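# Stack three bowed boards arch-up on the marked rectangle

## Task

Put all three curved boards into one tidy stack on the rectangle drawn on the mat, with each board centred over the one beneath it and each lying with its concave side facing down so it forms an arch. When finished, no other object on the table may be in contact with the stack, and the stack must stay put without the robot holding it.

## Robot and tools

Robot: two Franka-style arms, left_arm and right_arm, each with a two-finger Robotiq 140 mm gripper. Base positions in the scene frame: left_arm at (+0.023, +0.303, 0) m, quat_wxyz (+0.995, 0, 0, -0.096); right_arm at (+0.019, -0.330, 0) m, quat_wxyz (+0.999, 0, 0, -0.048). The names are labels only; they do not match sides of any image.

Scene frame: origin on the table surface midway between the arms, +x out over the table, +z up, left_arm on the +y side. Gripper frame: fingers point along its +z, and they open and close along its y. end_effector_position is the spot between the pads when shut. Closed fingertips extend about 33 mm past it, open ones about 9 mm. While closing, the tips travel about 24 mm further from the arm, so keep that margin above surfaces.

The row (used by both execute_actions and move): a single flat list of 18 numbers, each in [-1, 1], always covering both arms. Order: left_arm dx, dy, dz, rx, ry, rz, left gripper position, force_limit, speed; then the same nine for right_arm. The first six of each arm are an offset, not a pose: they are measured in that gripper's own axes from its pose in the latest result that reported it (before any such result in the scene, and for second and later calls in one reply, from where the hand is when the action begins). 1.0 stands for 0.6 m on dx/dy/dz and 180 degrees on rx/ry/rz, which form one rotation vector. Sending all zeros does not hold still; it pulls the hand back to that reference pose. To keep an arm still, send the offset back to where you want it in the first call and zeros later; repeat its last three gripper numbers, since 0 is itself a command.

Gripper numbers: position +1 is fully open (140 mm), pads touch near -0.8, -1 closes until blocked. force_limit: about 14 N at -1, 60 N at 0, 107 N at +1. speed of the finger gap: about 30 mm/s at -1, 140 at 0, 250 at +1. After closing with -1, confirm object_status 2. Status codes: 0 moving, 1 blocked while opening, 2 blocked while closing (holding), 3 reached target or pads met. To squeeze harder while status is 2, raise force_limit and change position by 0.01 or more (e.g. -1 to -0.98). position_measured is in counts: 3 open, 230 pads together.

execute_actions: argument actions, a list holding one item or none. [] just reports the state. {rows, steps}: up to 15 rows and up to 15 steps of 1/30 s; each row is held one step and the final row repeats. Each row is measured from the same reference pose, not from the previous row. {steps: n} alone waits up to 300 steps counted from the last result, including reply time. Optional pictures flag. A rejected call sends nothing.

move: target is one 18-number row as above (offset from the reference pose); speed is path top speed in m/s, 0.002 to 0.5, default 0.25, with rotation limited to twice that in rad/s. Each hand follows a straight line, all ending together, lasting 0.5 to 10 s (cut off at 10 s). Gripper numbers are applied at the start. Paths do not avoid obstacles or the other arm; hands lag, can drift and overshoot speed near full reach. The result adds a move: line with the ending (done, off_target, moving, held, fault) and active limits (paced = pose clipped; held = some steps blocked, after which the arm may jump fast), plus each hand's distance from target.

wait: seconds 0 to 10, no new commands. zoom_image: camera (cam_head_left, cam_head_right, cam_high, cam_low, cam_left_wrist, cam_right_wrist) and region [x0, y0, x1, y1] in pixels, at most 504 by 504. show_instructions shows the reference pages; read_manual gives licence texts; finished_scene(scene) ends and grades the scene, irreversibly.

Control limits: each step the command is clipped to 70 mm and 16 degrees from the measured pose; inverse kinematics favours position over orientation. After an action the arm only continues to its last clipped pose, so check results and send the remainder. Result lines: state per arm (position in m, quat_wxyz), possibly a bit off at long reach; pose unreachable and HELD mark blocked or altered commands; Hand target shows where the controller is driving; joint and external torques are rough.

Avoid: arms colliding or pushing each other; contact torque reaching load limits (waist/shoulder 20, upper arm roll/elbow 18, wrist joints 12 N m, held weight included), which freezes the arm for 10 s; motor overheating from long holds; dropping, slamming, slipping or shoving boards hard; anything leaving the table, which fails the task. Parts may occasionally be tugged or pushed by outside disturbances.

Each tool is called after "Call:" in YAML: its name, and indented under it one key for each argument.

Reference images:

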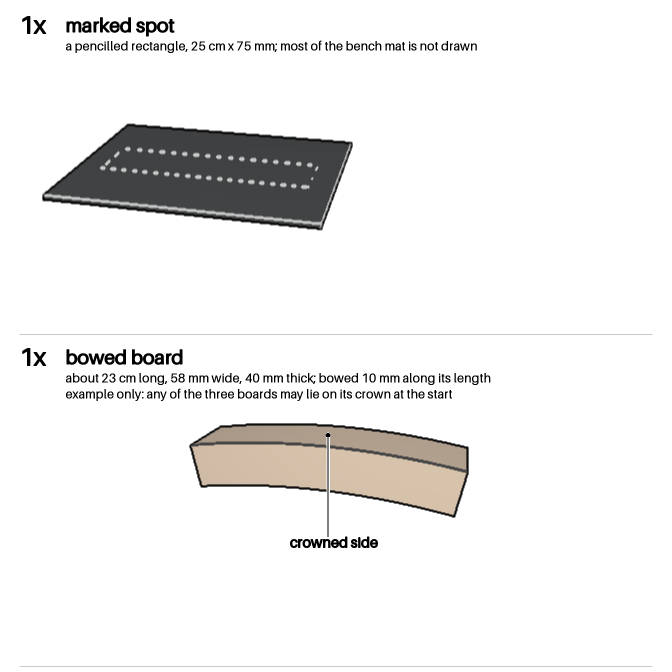

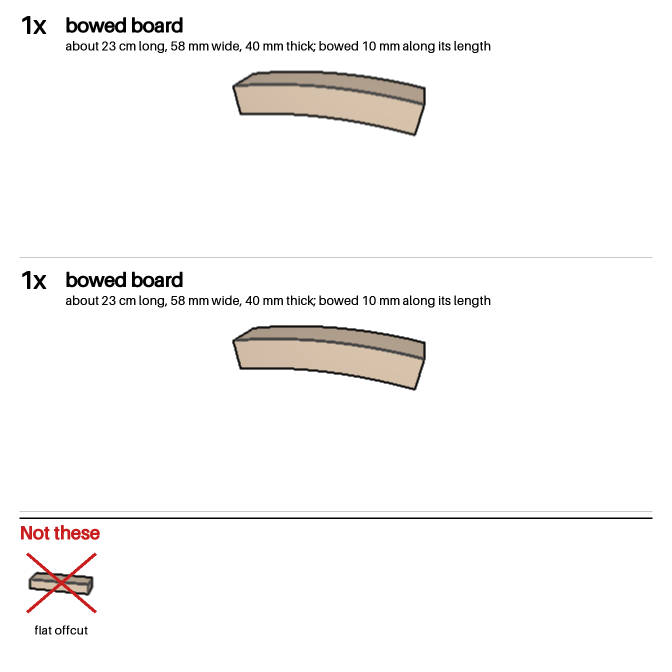

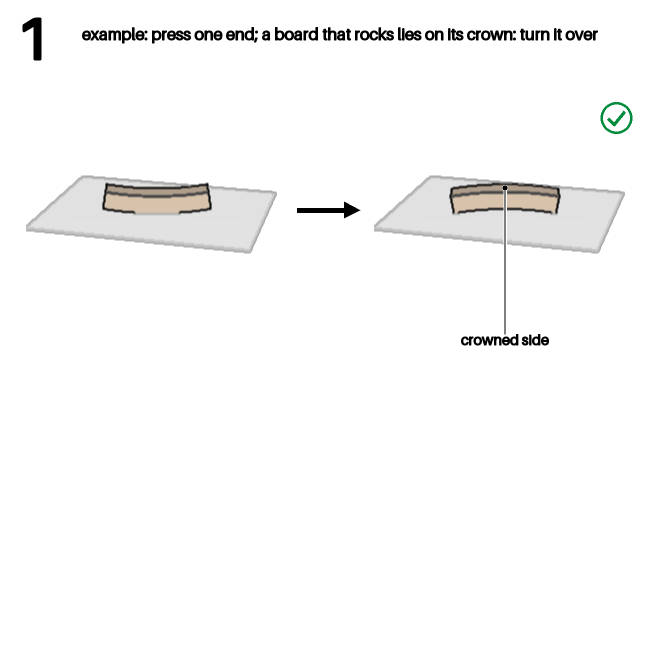

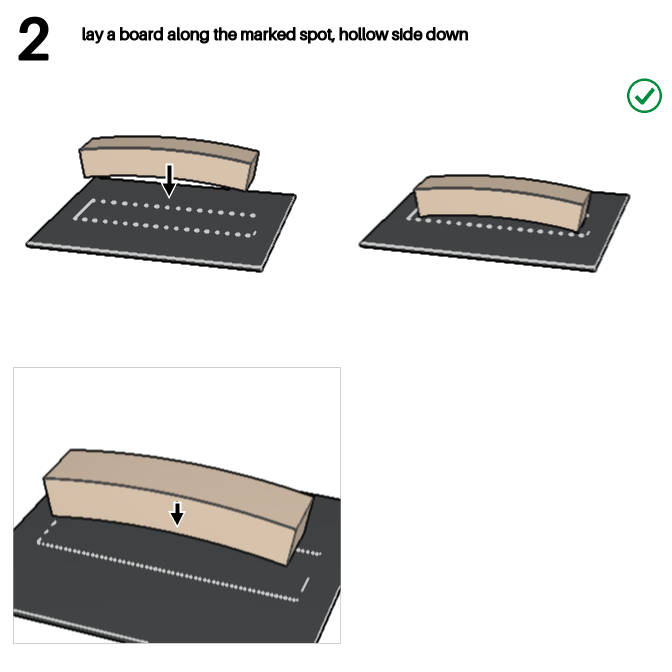

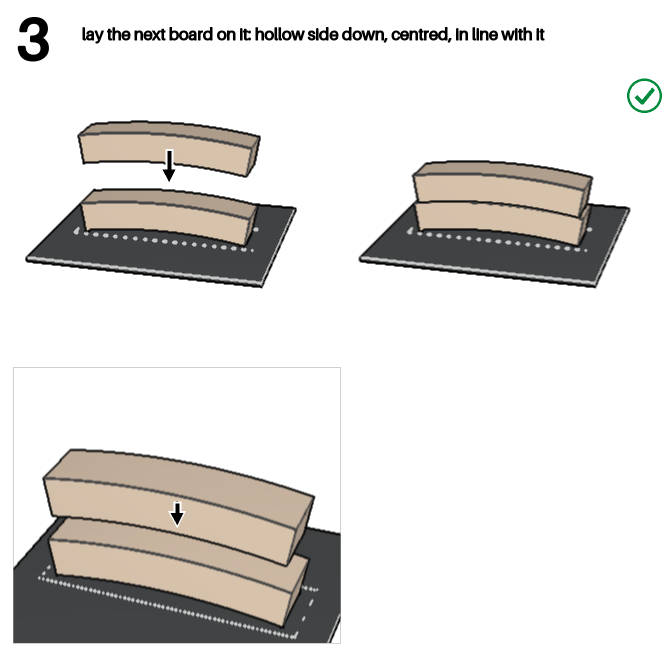

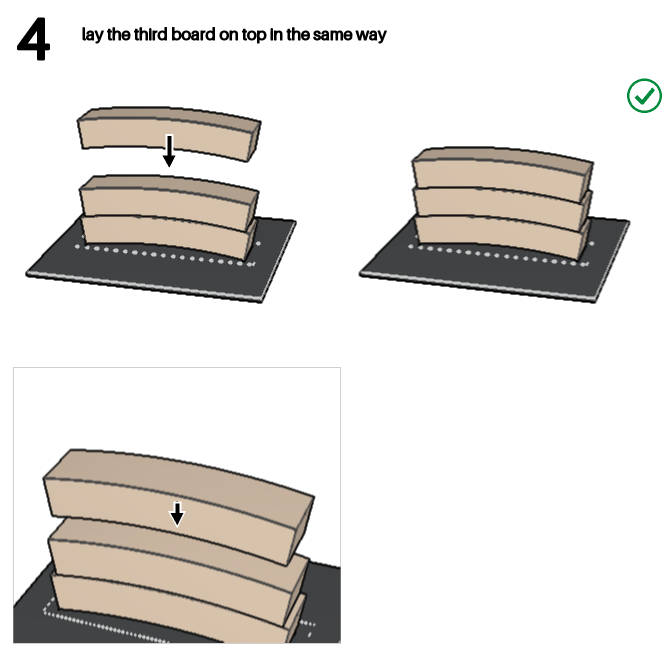

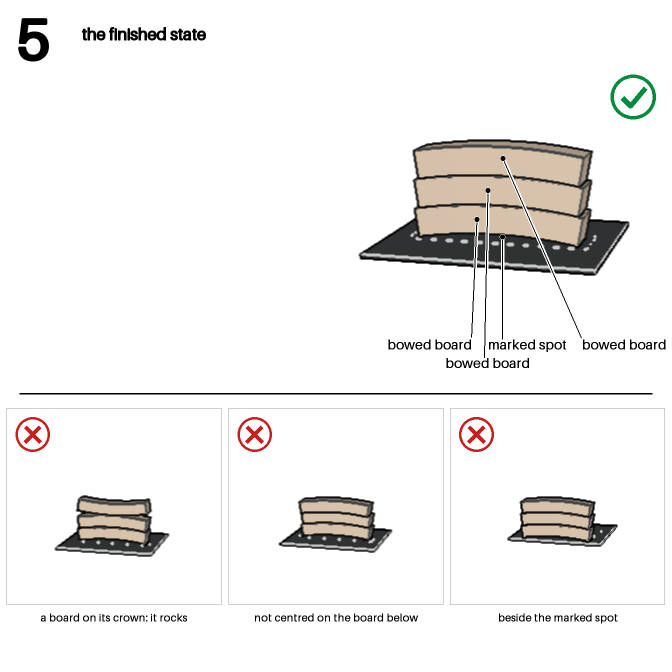

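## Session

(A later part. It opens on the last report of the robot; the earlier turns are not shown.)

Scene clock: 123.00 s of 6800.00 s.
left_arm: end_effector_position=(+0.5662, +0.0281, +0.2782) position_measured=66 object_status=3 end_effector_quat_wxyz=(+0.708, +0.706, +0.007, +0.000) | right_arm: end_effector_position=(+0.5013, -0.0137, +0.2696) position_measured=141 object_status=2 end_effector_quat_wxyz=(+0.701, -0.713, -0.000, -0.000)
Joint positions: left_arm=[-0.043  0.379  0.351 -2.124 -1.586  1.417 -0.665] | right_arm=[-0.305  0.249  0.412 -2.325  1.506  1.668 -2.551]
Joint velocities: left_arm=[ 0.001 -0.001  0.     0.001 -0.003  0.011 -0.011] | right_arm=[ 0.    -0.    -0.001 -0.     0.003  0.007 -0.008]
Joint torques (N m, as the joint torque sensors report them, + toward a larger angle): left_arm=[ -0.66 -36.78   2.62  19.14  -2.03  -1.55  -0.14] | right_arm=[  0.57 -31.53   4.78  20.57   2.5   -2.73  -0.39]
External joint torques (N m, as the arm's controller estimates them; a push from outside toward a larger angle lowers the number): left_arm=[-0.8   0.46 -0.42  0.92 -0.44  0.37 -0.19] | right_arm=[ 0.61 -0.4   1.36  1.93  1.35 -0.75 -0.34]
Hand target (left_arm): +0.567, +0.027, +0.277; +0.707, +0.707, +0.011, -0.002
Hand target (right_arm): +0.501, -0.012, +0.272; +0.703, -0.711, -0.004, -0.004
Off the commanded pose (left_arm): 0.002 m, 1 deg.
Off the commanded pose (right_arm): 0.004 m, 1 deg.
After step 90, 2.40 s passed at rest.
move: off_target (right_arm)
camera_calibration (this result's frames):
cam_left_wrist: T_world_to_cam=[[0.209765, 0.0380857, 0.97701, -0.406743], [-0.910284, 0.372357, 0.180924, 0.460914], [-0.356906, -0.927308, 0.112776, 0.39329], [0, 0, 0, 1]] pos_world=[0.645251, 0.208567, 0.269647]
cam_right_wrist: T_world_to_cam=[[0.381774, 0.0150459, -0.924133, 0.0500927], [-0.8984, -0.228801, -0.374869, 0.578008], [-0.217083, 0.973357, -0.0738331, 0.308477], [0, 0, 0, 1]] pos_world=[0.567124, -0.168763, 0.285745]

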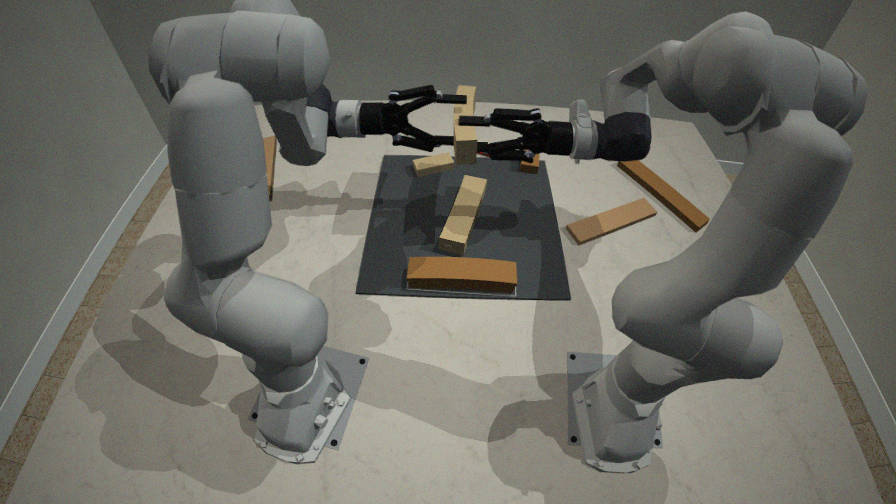

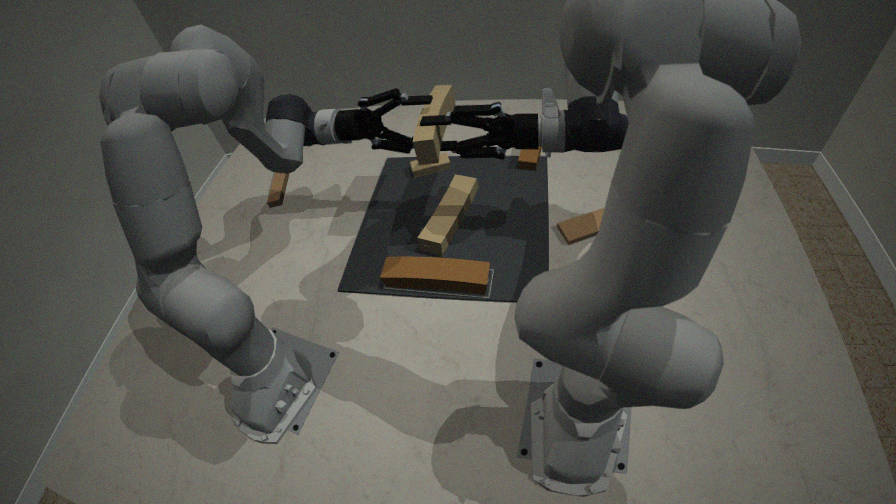

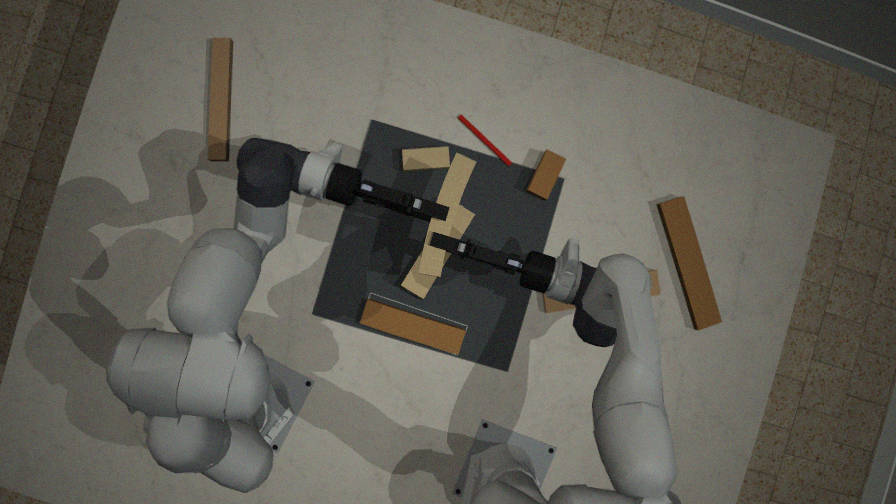

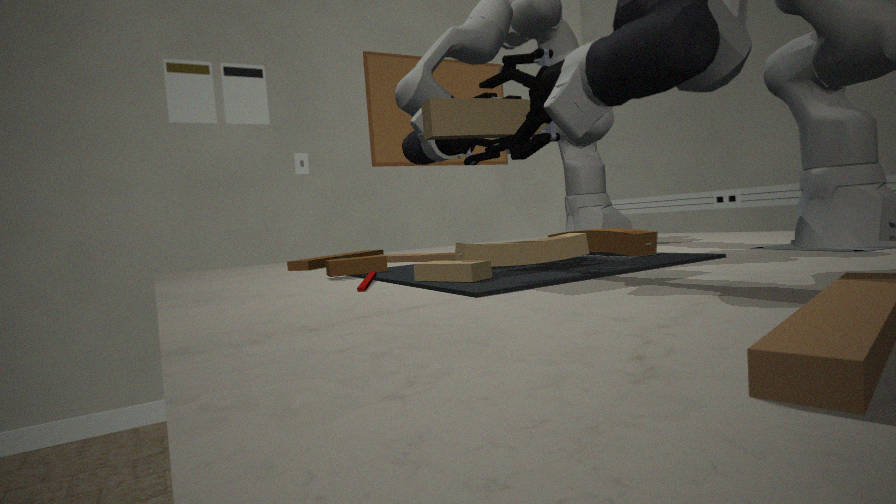

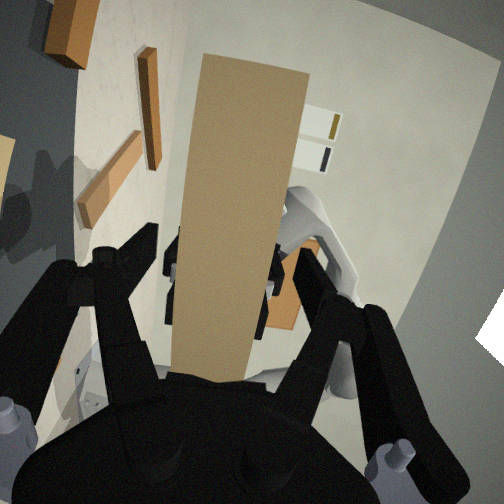

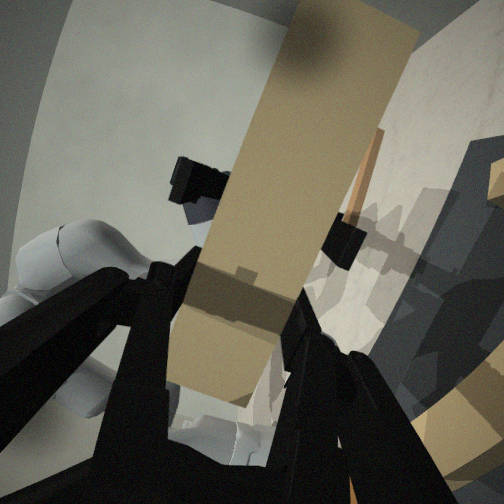

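Call:
execute_actions:
  actions:
    - {"rows":[[-0.01,-0.008,0.006,0,0,-0.004,0.5,0.2,0,0,-0.004,0,0.002,0,-0.004,-1,0.2,0]]}
  pictures: false

Call:
move:
  target: [0,0,0,0,0,0,-1,0.2,-0.5,0,-0.003,0,0,0,0,-1,0.2,0]

Scene clock: 131.83 s of 6800.00 s.
left_arm: end_effector_position=(+0.5606, +0.0264, +0.2737) position_measured=66 object_status=3 end_effector_quat_wxyz=(+0.709, +0.705, +0.013, -0.006) | right_arm: end_effector_position=(+0.5015, -0.0138, +0.2693) position_measured=141 object_status=2 end_effector_quat_wxyz=(+0.701, -0.713, -0.001, -0.002)
Joint positions: left_arm=[-0.046  0.376  0.35  -2.143 -1.587  1.419 -0.667] | right_arm=[-0.305  0.249  0.412 -2.325  1.507  1.669 -2.555]
Joint velocities: left_arm=[ 0.     0.001 -0.001 -0.    -0.001 -0.001  0.001] | right_arm=[-0.001  0.001  0.001 -0.002 -0.    -0.    -0.   ]
Joint torques (N m, as the joint torque sensors report them, + toward a larger angle): left_arm=[ -1.46 -37.46   1.86  18.2   -2.01  -1.5    0.43] | right_arm=[ -1.32 -31.8    3.98  20.32   1.7   -3.13  -0.47]
External joint torques (N m, as the arm's controller estimates them; a push from outside toward a larger angle lowers the number): left_arm=[-1.59 -0.81 -1.12  0.37 -0.47  0.44  0.38] | right_arm=[-1.32 -0.78  0.54  1.76  0.57 -1.15 -0.42]
Hand target (left_arm): +0.560, +0.024, +0.273; +0.708, +0.706, +0.011, -0.004
Hand target (right_arm): +0.501, -0.014, +0.272; +0.703, -0.711, -0.005, -0.005
Off the commanded pose (left_arm): 0.002 m, 0 deg.
Off the commanded pose (right_arm): 0.003 m, 1 deg.
Steps of this call (steps 1 to 90: nothing new was sent; then 5.33 s passed at rest; steps 91 to 105: all 15 steps of this action). Readings (end_effector_position | what the end effector reports):
91: left_arm (+0.5658, +0.0281, +0.2776) | right_arm (+0.5015, -0.0138, +0.2693) | left_arm position_measured=66 object_status=3 | right_arm position_measured=141 object_status=2
92: left_arm (+0.5643, +0.0278, +0.2768) | right_arm (+0.5015, -0.0138, +0.2693) | left_arm position_measured=66 object_status=3 | right_arm position_measured=141 object_status=2
94: left_arm (+0.5622, +0.0272, +0.2749) | right_arm (+0.5015, -0.0138, +0.2693) | left_arm position_measured=66 object_status=3 | right_arm position_measured=141 object_status=2
98: left_arm (+0.5607, +0.0266, +0.2737) | right_arm (+0.5015, -0.0138, +0.2693) | left_arm position_measured=66 object_status=3 | right_arm position_measured=141 object_status=2
105: the state above

Scene clock: 132.83 s of 6800.00 s.
left_arm: end_effector_position=(+0.5607, +0.0264, +0.2743) position_measured=141 object_status=2 end_effector_quat_wxyz=(+0.709, +0.705, +0.013, -0.006) | right_arm: end_effector_position=(+0.5018, -0.0146, +0.2679) position_measured=141 object_status=2 end_effector_quat_wxyz=(+0.700, -0.714, +0.002, -0.000)
Joint positions: left_arm=[-0.046  0.375  0.35  -2.143 -1.587  1.419 -0.667] | right_arm=[-0.306  0.249  0.412 -2.326  1.506  1.672 -2.55 ]
Joint velocities: left_arm=[ 0.001  0.002 -0.001  0.001  0.    -0.001 -0.001] | right_arm=[ 0.    -0.001  0.     0.     0.001 -0.    -0.   ]
Joint torques (N m, as the joint torque sensors report them, + toward a larger angle): left_arm=[  0.13 -36.16   3.16  19.19  -1.44  -1.94   0.14] | right_arm=[ -0.06 -33.37   4.1   20.51   1.4   -2.83  -0.28]
External joint torques (N m, as the arm's controller estimates them; a push from outside toward a larger angle lowers the number): left_arm=[0.05 0.36 0.24 1.39 0.1  0.   0.08] | right_arm=[-0.09 -2.25  0.63  1.91  0.27 -0.86 -0.23]
Hand target (left_arm): +0.561, +0.026, +0.274; +0.709, +0.705, +0.013, -0.006
Hand target (right_arm): +0.502, -0.014, +0.271; +0.701, -0.713, -0.001, -0.002
Off the commanded pose (left_arm): 0.001 m, 0 deg.
Off the commanded pose (right_arm): 0.003 m, 0 deg.
move: done
camera_calibration (this result's frames):
cam_left_wrist: T_world_to_cam=[[0.226244, 0.0404842, 0.973229, -0.410041], [-0.907337, 0.372212, 0.195443, 0.451569], [-0.354335, -0.927264, 0.120944, 0.386526], [0, 0, 0, 1]] pos_world=[0.639454, 0.206932, 0.26406]
cam_right_wrist: T_world_to_cam=[[0.379029, 0.0104245, -0.925326, 0.0499194], [-0.900315, -0.227022, -0.371341, 0.577746], [-0.213941, 0.973834, -0.0766627, 0.308493], [0, 0, 0, 1]] pos_world=[0.567231, -0.16978, 0.284382]

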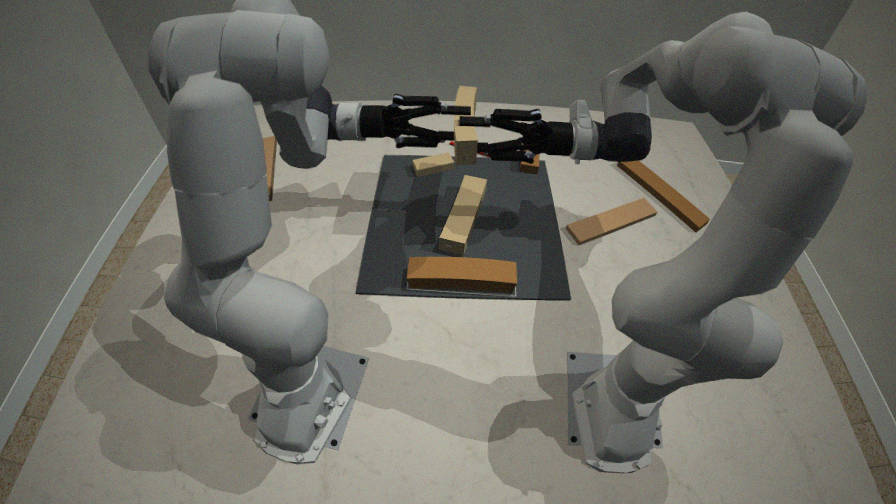

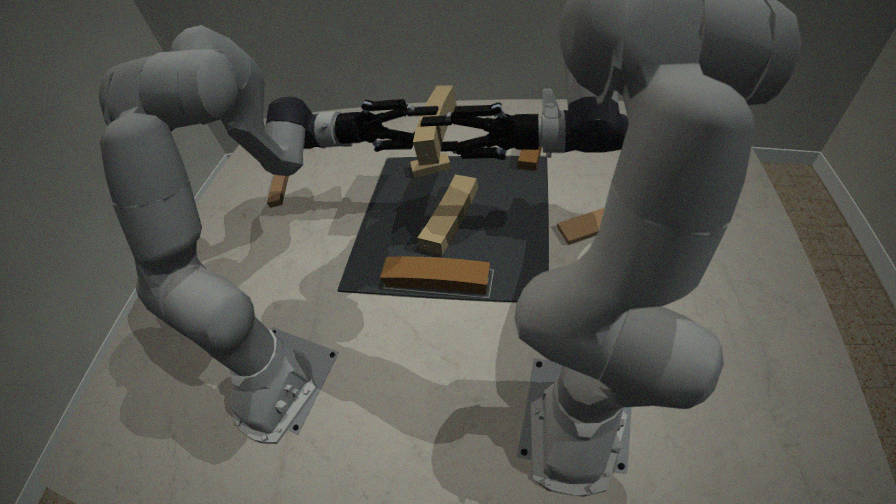

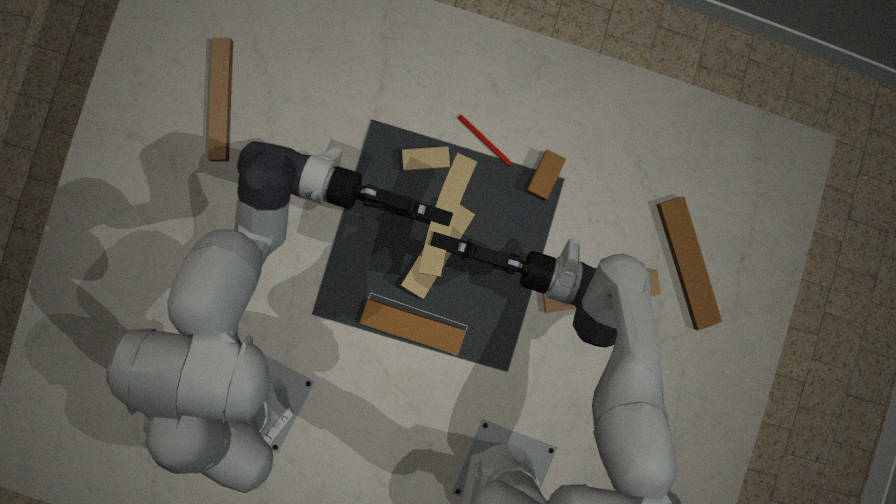

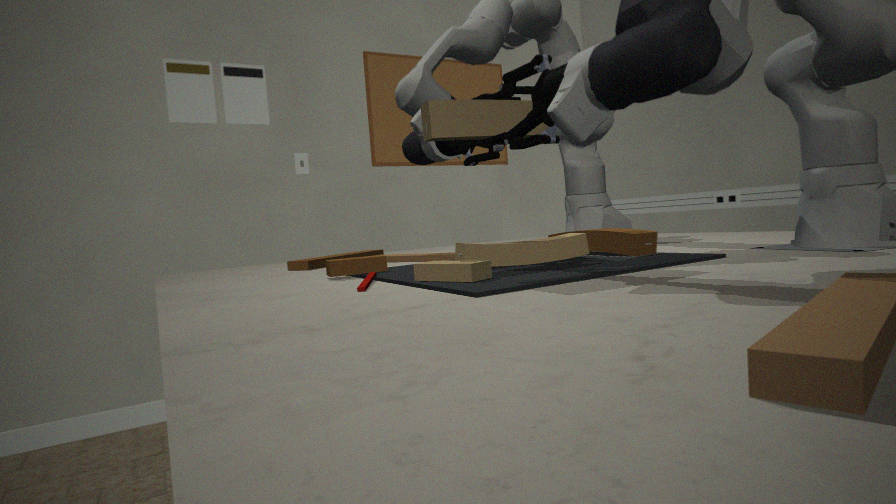

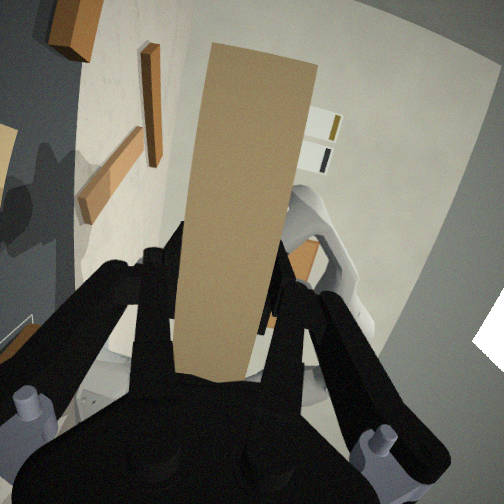

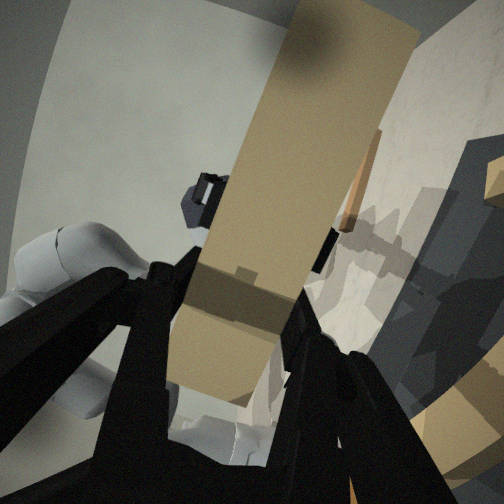

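Matches well.

Call:
execute_actions:
  actions:
    - {"rows":[[0,0.003,0,0,0,0,-1,0.2,-0.5,0,0,0,0,0,0,0.4,0.2,0]],"steps":12}
  pictures: false

Call:
move:
  target: [0,0.003,0,0,-0.003,0.009,-1,0.2,-0.5,0,0,-0.25,0,0,0,0.4,0.2,0]

Call:
move:
  target: [-0.407,-0.2,0.045,0.385,-0.385,0.385,-1,0.2,-0.5,0,0.1,-0.25,-0.5,0,0,0.4,0.2,0]
  speed: 0.3

Scene clock: 140.43 s of 6800.00 s.
left_arm: end_effector_position=(+0.5605, +0.0266, +0.2729) position_measured=141 object_status=2 end_effector_quat_wxyz=(+0.708, +0.706, +0.014, -0.006) | right_arm: end_effector_position=(+0.5018, -0.0145, +0.2680) position_measured=78 object_status=0 end_effector_quat_wxyz=(+0.700, -0.714, +0.002, -0.000)
Joint positions: left_arm=[-0.046  0.375  0.35  -2.144 -1.586  1.422 -0.667] | right_arm=[-0.306  0.249  0.412 -2.326  1.506  1.672 -2.55 ]
Joint velocities: left_arm=[ 0.    -0.001  0.002  0.001  0.001  0.004 -0.001] | right_arm=[-0.001  0.001 -0.     0.    -0.001  0.    -0.001]
Joint torques (N m, as the joint torque sensors report them, + toward a larger angle): left_arm=[  0.12 -39.26   2.87  19.59  -1.88  -2.45   0.03] | right_arm=[ -0.16 -31.47   3.19  20.29   1.12  -2.08  -0.02]
External joint torques (N m, as the arm's controller estimates them; a push from outside toward a larger angle lowers the number): left_arm=[-0.02 -2.46 -0.12  1.65 -0.32 -0.51 -0.03] | right_arm=[ 0.   -0.43 -0.09  1.72  0.   -0.14  0.03]
Hand target (left_arm): +0.561, +0.026, +0.276; +0.709, +0.705, +0.013, -0.006
Hand target (right_arm): +0.502, -0.015, +0.268; +0.700, -0.714, +0.002, -0.000
Off the commanded pose (left_arm): 0.003 m, 0 deg.
Off the commanded pose (right_arm): 0.000 m, 0 deg.
Steps of this call (steps 1 to 90: nothing new was sent; then 4.20 s passed at rest; steps 91 to 102: all 12 steps of this action). Readings (end_effector_position | what the end effector reports):
91: left_arm (+0.5606, +0.0264, +0.2744) | right_arm (+0.5018, -0.0146, +0.2679) | left_arm position_measured=141 object_status=2 | right_arm position_measured=141 object_status=0
92: left_arm (+0.5605, +0.0263, +0.2743) | right_arm (+0.5018, -0.0145, +0.2680) | left_arm position_measured=141 object_status=2 | right_arm position_measured=141 object_status=0
94: left_arm (+0.5605, +0.0264, +0.2737) | right_arm (+0.5018, -0.0145, +0.2680) | left_arm position_measured=141 object_status=2 | right_arm position_measured=120 object_status=0
98: left_arm (+0.5605, +0.0265, +0.2731) | right_arm (+0.5018, -0.0145, +0.2680) | left_arm position_measured=141 object_status=2 | right_arm position_measured=90 object_status=0
102: the state above

Scene clock: 141.93 s of 6800.00 s.
left_arm: end_effector_position=(+0.5604, +0.0267, +0.2697) position_measured=141 object_status=2 end_effector_quat_wxyz=(+0.705, +0.709, +0.006, -0.002) | right_arm: end_effector_position=(+0.5037, -0.1639, +0.2713) position_measured=78 object_status=3 end_effector_quat_wxyz=(+0.700, -0.714, +0.002, -0.005)
Joint positions: left_arm=[-0.046  0.381  0.35  -2.138 -1.578  1.424 -0.652] | right_arm=[-0.495  0.29   0.267 -2.241  1.252  1.459 -2.533]
Joint velocities: left_arm=[-0.    -0.001 -0.001 -0.001 -0.     0.     0.004] | right_arm=[ 0.    -0.    -0.001  0.    -0.004 -0.01   0.003]
Joint torques (N m, as the joint torque sensors report them, + toward a larger angle): left_arm=[  1.38 -38.05   2.68  21.11  -1.85  -3.25   0.47] | right_arm=[  0.42 -32.72   3.35  21.78   0.83  -2.48   0.12]
External joint torques (N m, as the arm's controller estimates them; a push from outside toward a larger angle lowers the number): left_arm=[ 1.45 -1.15 -0.17  3.22 -0.31 -1.29  0.42] | right_arm=[ 0.49  1.08  0.39  3.47 -0.78 -0.56  0.18]
Hand target (left_arm): +0.561, +0.027, +0.275; +0.708, +0.706, +0.001, +0.001
Hand target (right_arm): +0.503, -0.163, +0.272; +0.701, -0.713, +0.001, -0.001
Off the commanded pose (left_arm): 0.005 m, 1 deg.
Off the commanded pose (right_arm): 0.002 m, 1 deg.
move: off_target (left_arm)
camera_calibration (this result's frames):
cam_left_wrist: T_world_to_cam=[[0.212721, 0.0278339, 0.976716, -0.39853], [-0.908081, 0.374678, 0.187096, 0.4547], [-0.360747, -0.926737, 0.104977, 0.39521], [0, 0, 0, 1]] pos_world=[0.640251, 0.206982, 0.26269]
cam_right_wrist: T_world_to_cam=[[0.384238, 0.009534, -0.923185, 0.0505732], [-0.89973, -0.220329, -0.376751, 0.549064], [-0.206996, 0.975379, -0.0760806, 0.451153], [0, 0, 0, 1]] pos_world=[0.567964, -0.319553, 0.287873]

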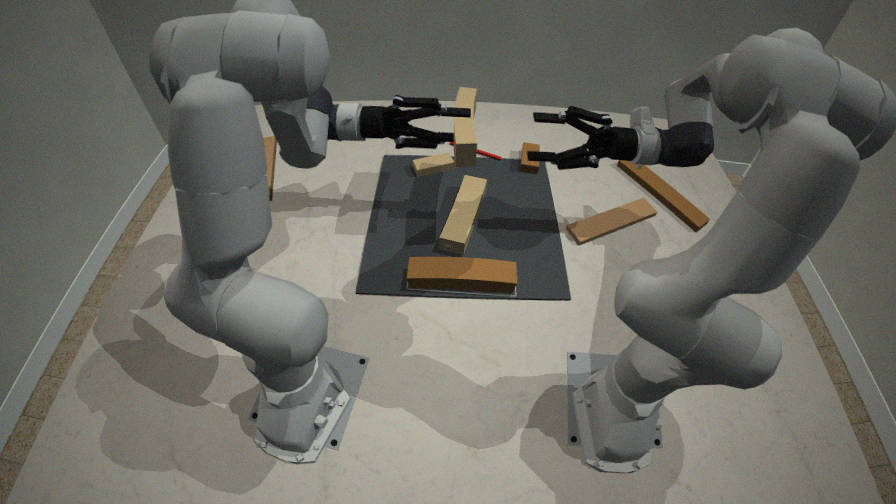

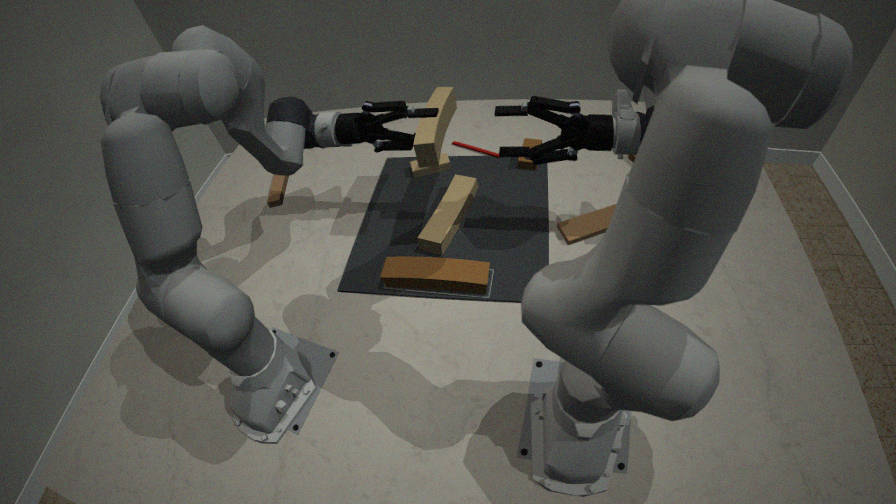

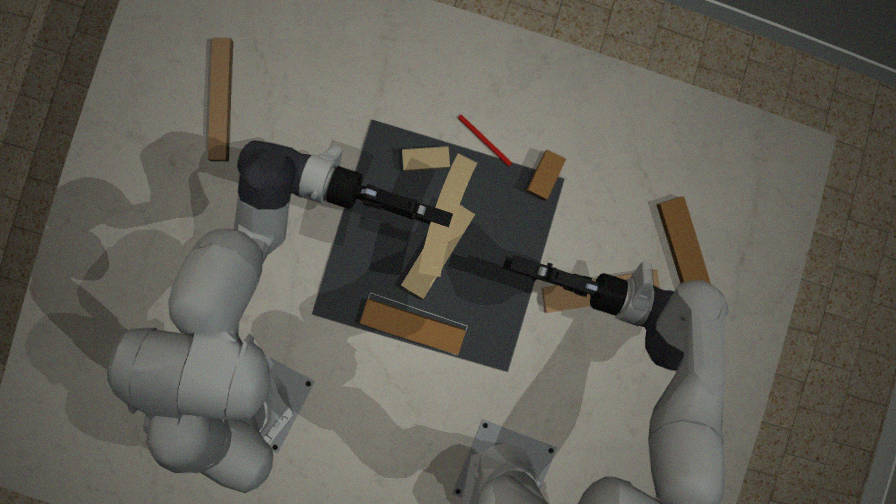

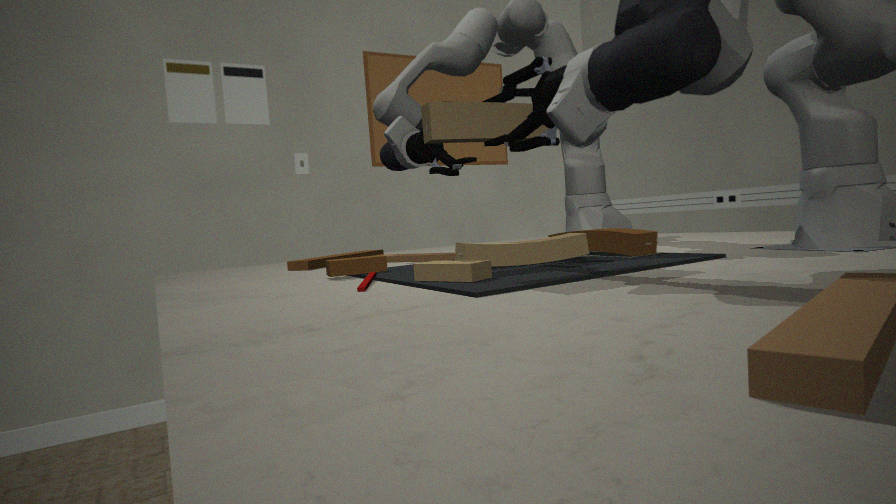

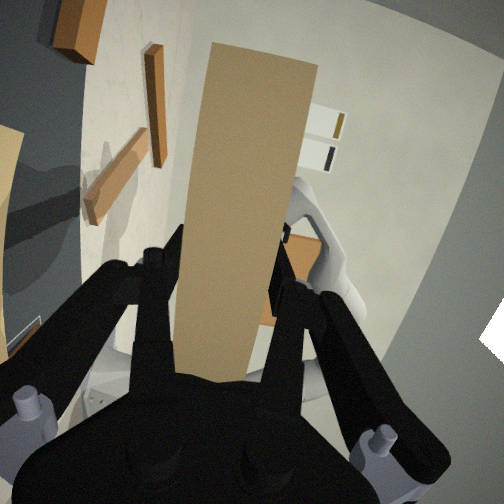

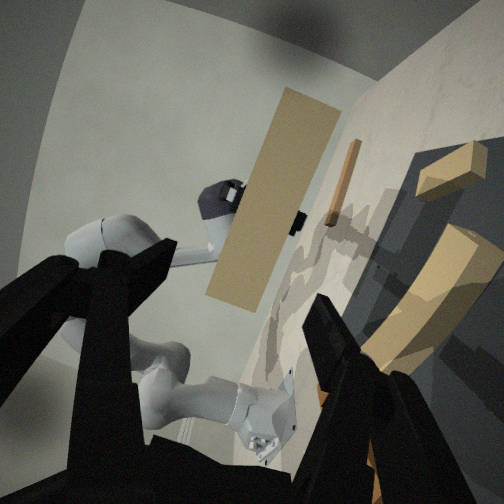

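Scene clock: 146.30 s of 6800.00 s.
left_arm: end_effector_position=(+0.3063, +0.0022, +0.1485) position_measured=141 object_status=2 end_effector_quat_wxyz=(+0.008, +0.704, -0.710, -0.018) | right_arm: end_effector_position=(+0.4999, -0.3170, +0.2103) position_measured=78 object_status=3 end_effector_quat_wxyz=(+0.011, +1.000, +0.006, -0.004)
Joint positions: left_arm=[-0.448 -0.281 -0.163 -2.563 -0.08   2.249 -0.737] | right_arm=[-0.5   -0.217  0.607 -2.293  0.118  2.103 -1.642]
Joint velocities: left_arm=[ 0.    -0.    -0.001  0.     0.002  0.001 -0.026] | right_arm=[ 0.001  0.    -0.001  0.001 -0.003  0.001  0.031]
Joint torques (N m, as the joint torque sensors report them, + toward a larger angle): left_arm=[  1.58 -22.66   0.13  24.31   0.91   3.06  -0.14] | right_arm=[ -1.08 -17.98  -2.53  26.29  -0.03   2.66   0.21]
External joint torques (N m, as the arm's controller estimates them; a push from outside toward a larger angle lowers the number): left_arm=[ 1.59 -2.68 -0.8   2.12  0.29  0.62 -0.14] | right_arm=[-1.09  0.49  1.32  2.69 -0.77  0.14  0.21]
Hand target (left_arm): +0.309, +0.001, +0.151; +0.007, +0.708, -0.706, -0.012
Hand target (right_arm): +0.501, -0.317, +0.211; +0.012, +1.000, +0.000, -0.003
Off the commanded pose (left_arm): 0.010 m, 2 deg.
Off the commanded pose (right_arm): 0.005 m, 1 deg.
move: off_target (left_arm, right_arm)
camera_calibration (this result's frames):
cam_left_wrist: T_world_to_cam=[[-0.979047, -0.192555, 0.0662555, 0.275351], [-0.150944, 0.904623, 0.398588, -0.00865767], [-0.136686, 0.380235, -0.914734, 0.373403], [0, 0, 0, 1]] pos_world=[0.319314, -0.0811285, 0.326771]
cam_right_wrist: T_world_to_cam=[[0.391068, -0.920253, -0.0141469, -0.492178], [-0.89264, -0.382988, 0.237728, 0.304613], [-0.224188, -0.0803398, -0.971229, 0.457228], [0, 0, 0, 1]] pos_world=[0.56689, -0.299532, 0.364695]

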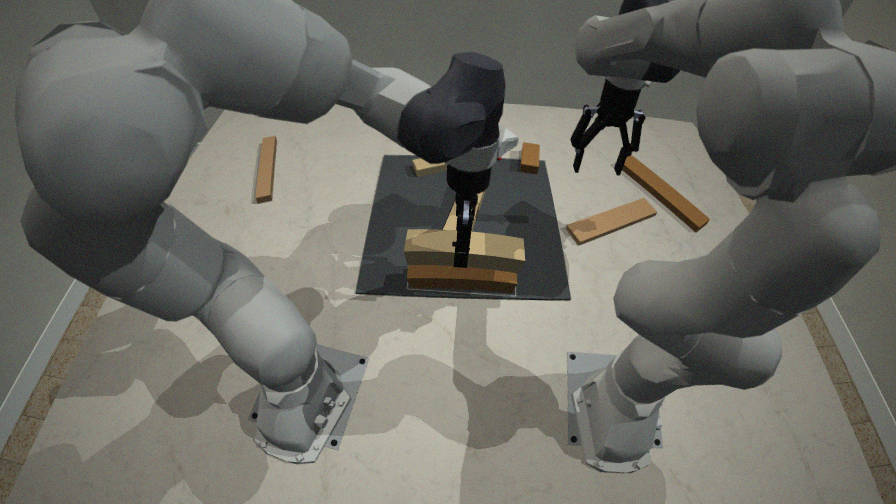

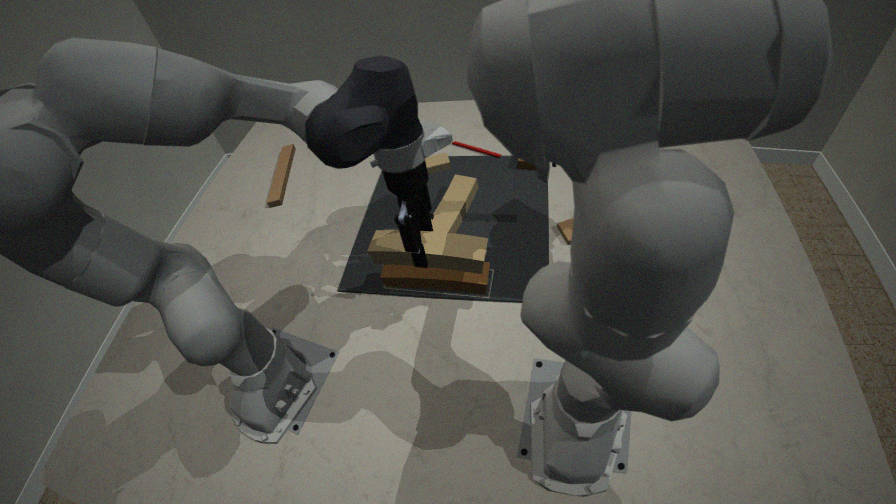

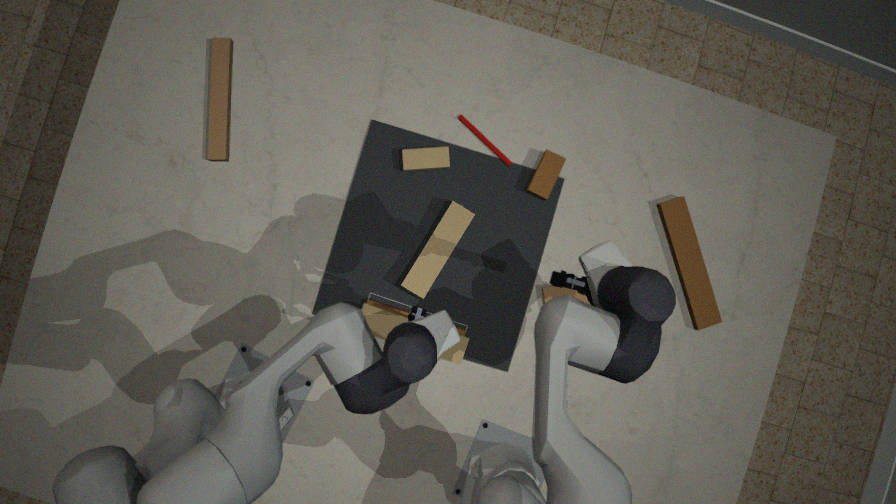

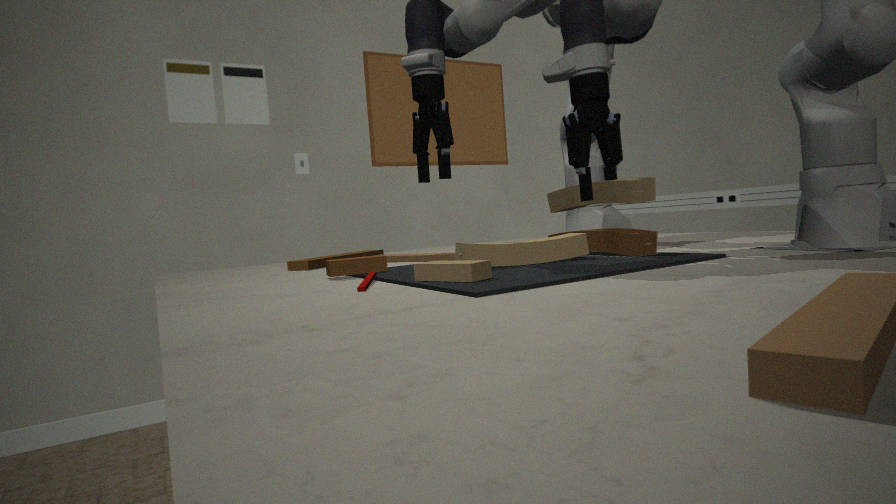

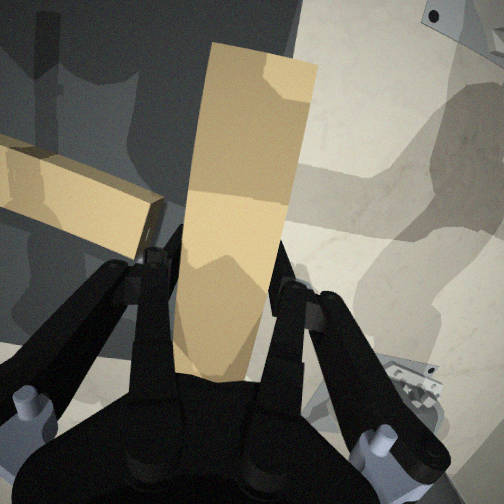

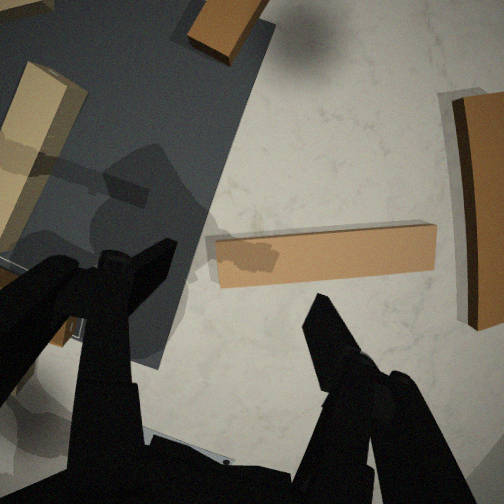

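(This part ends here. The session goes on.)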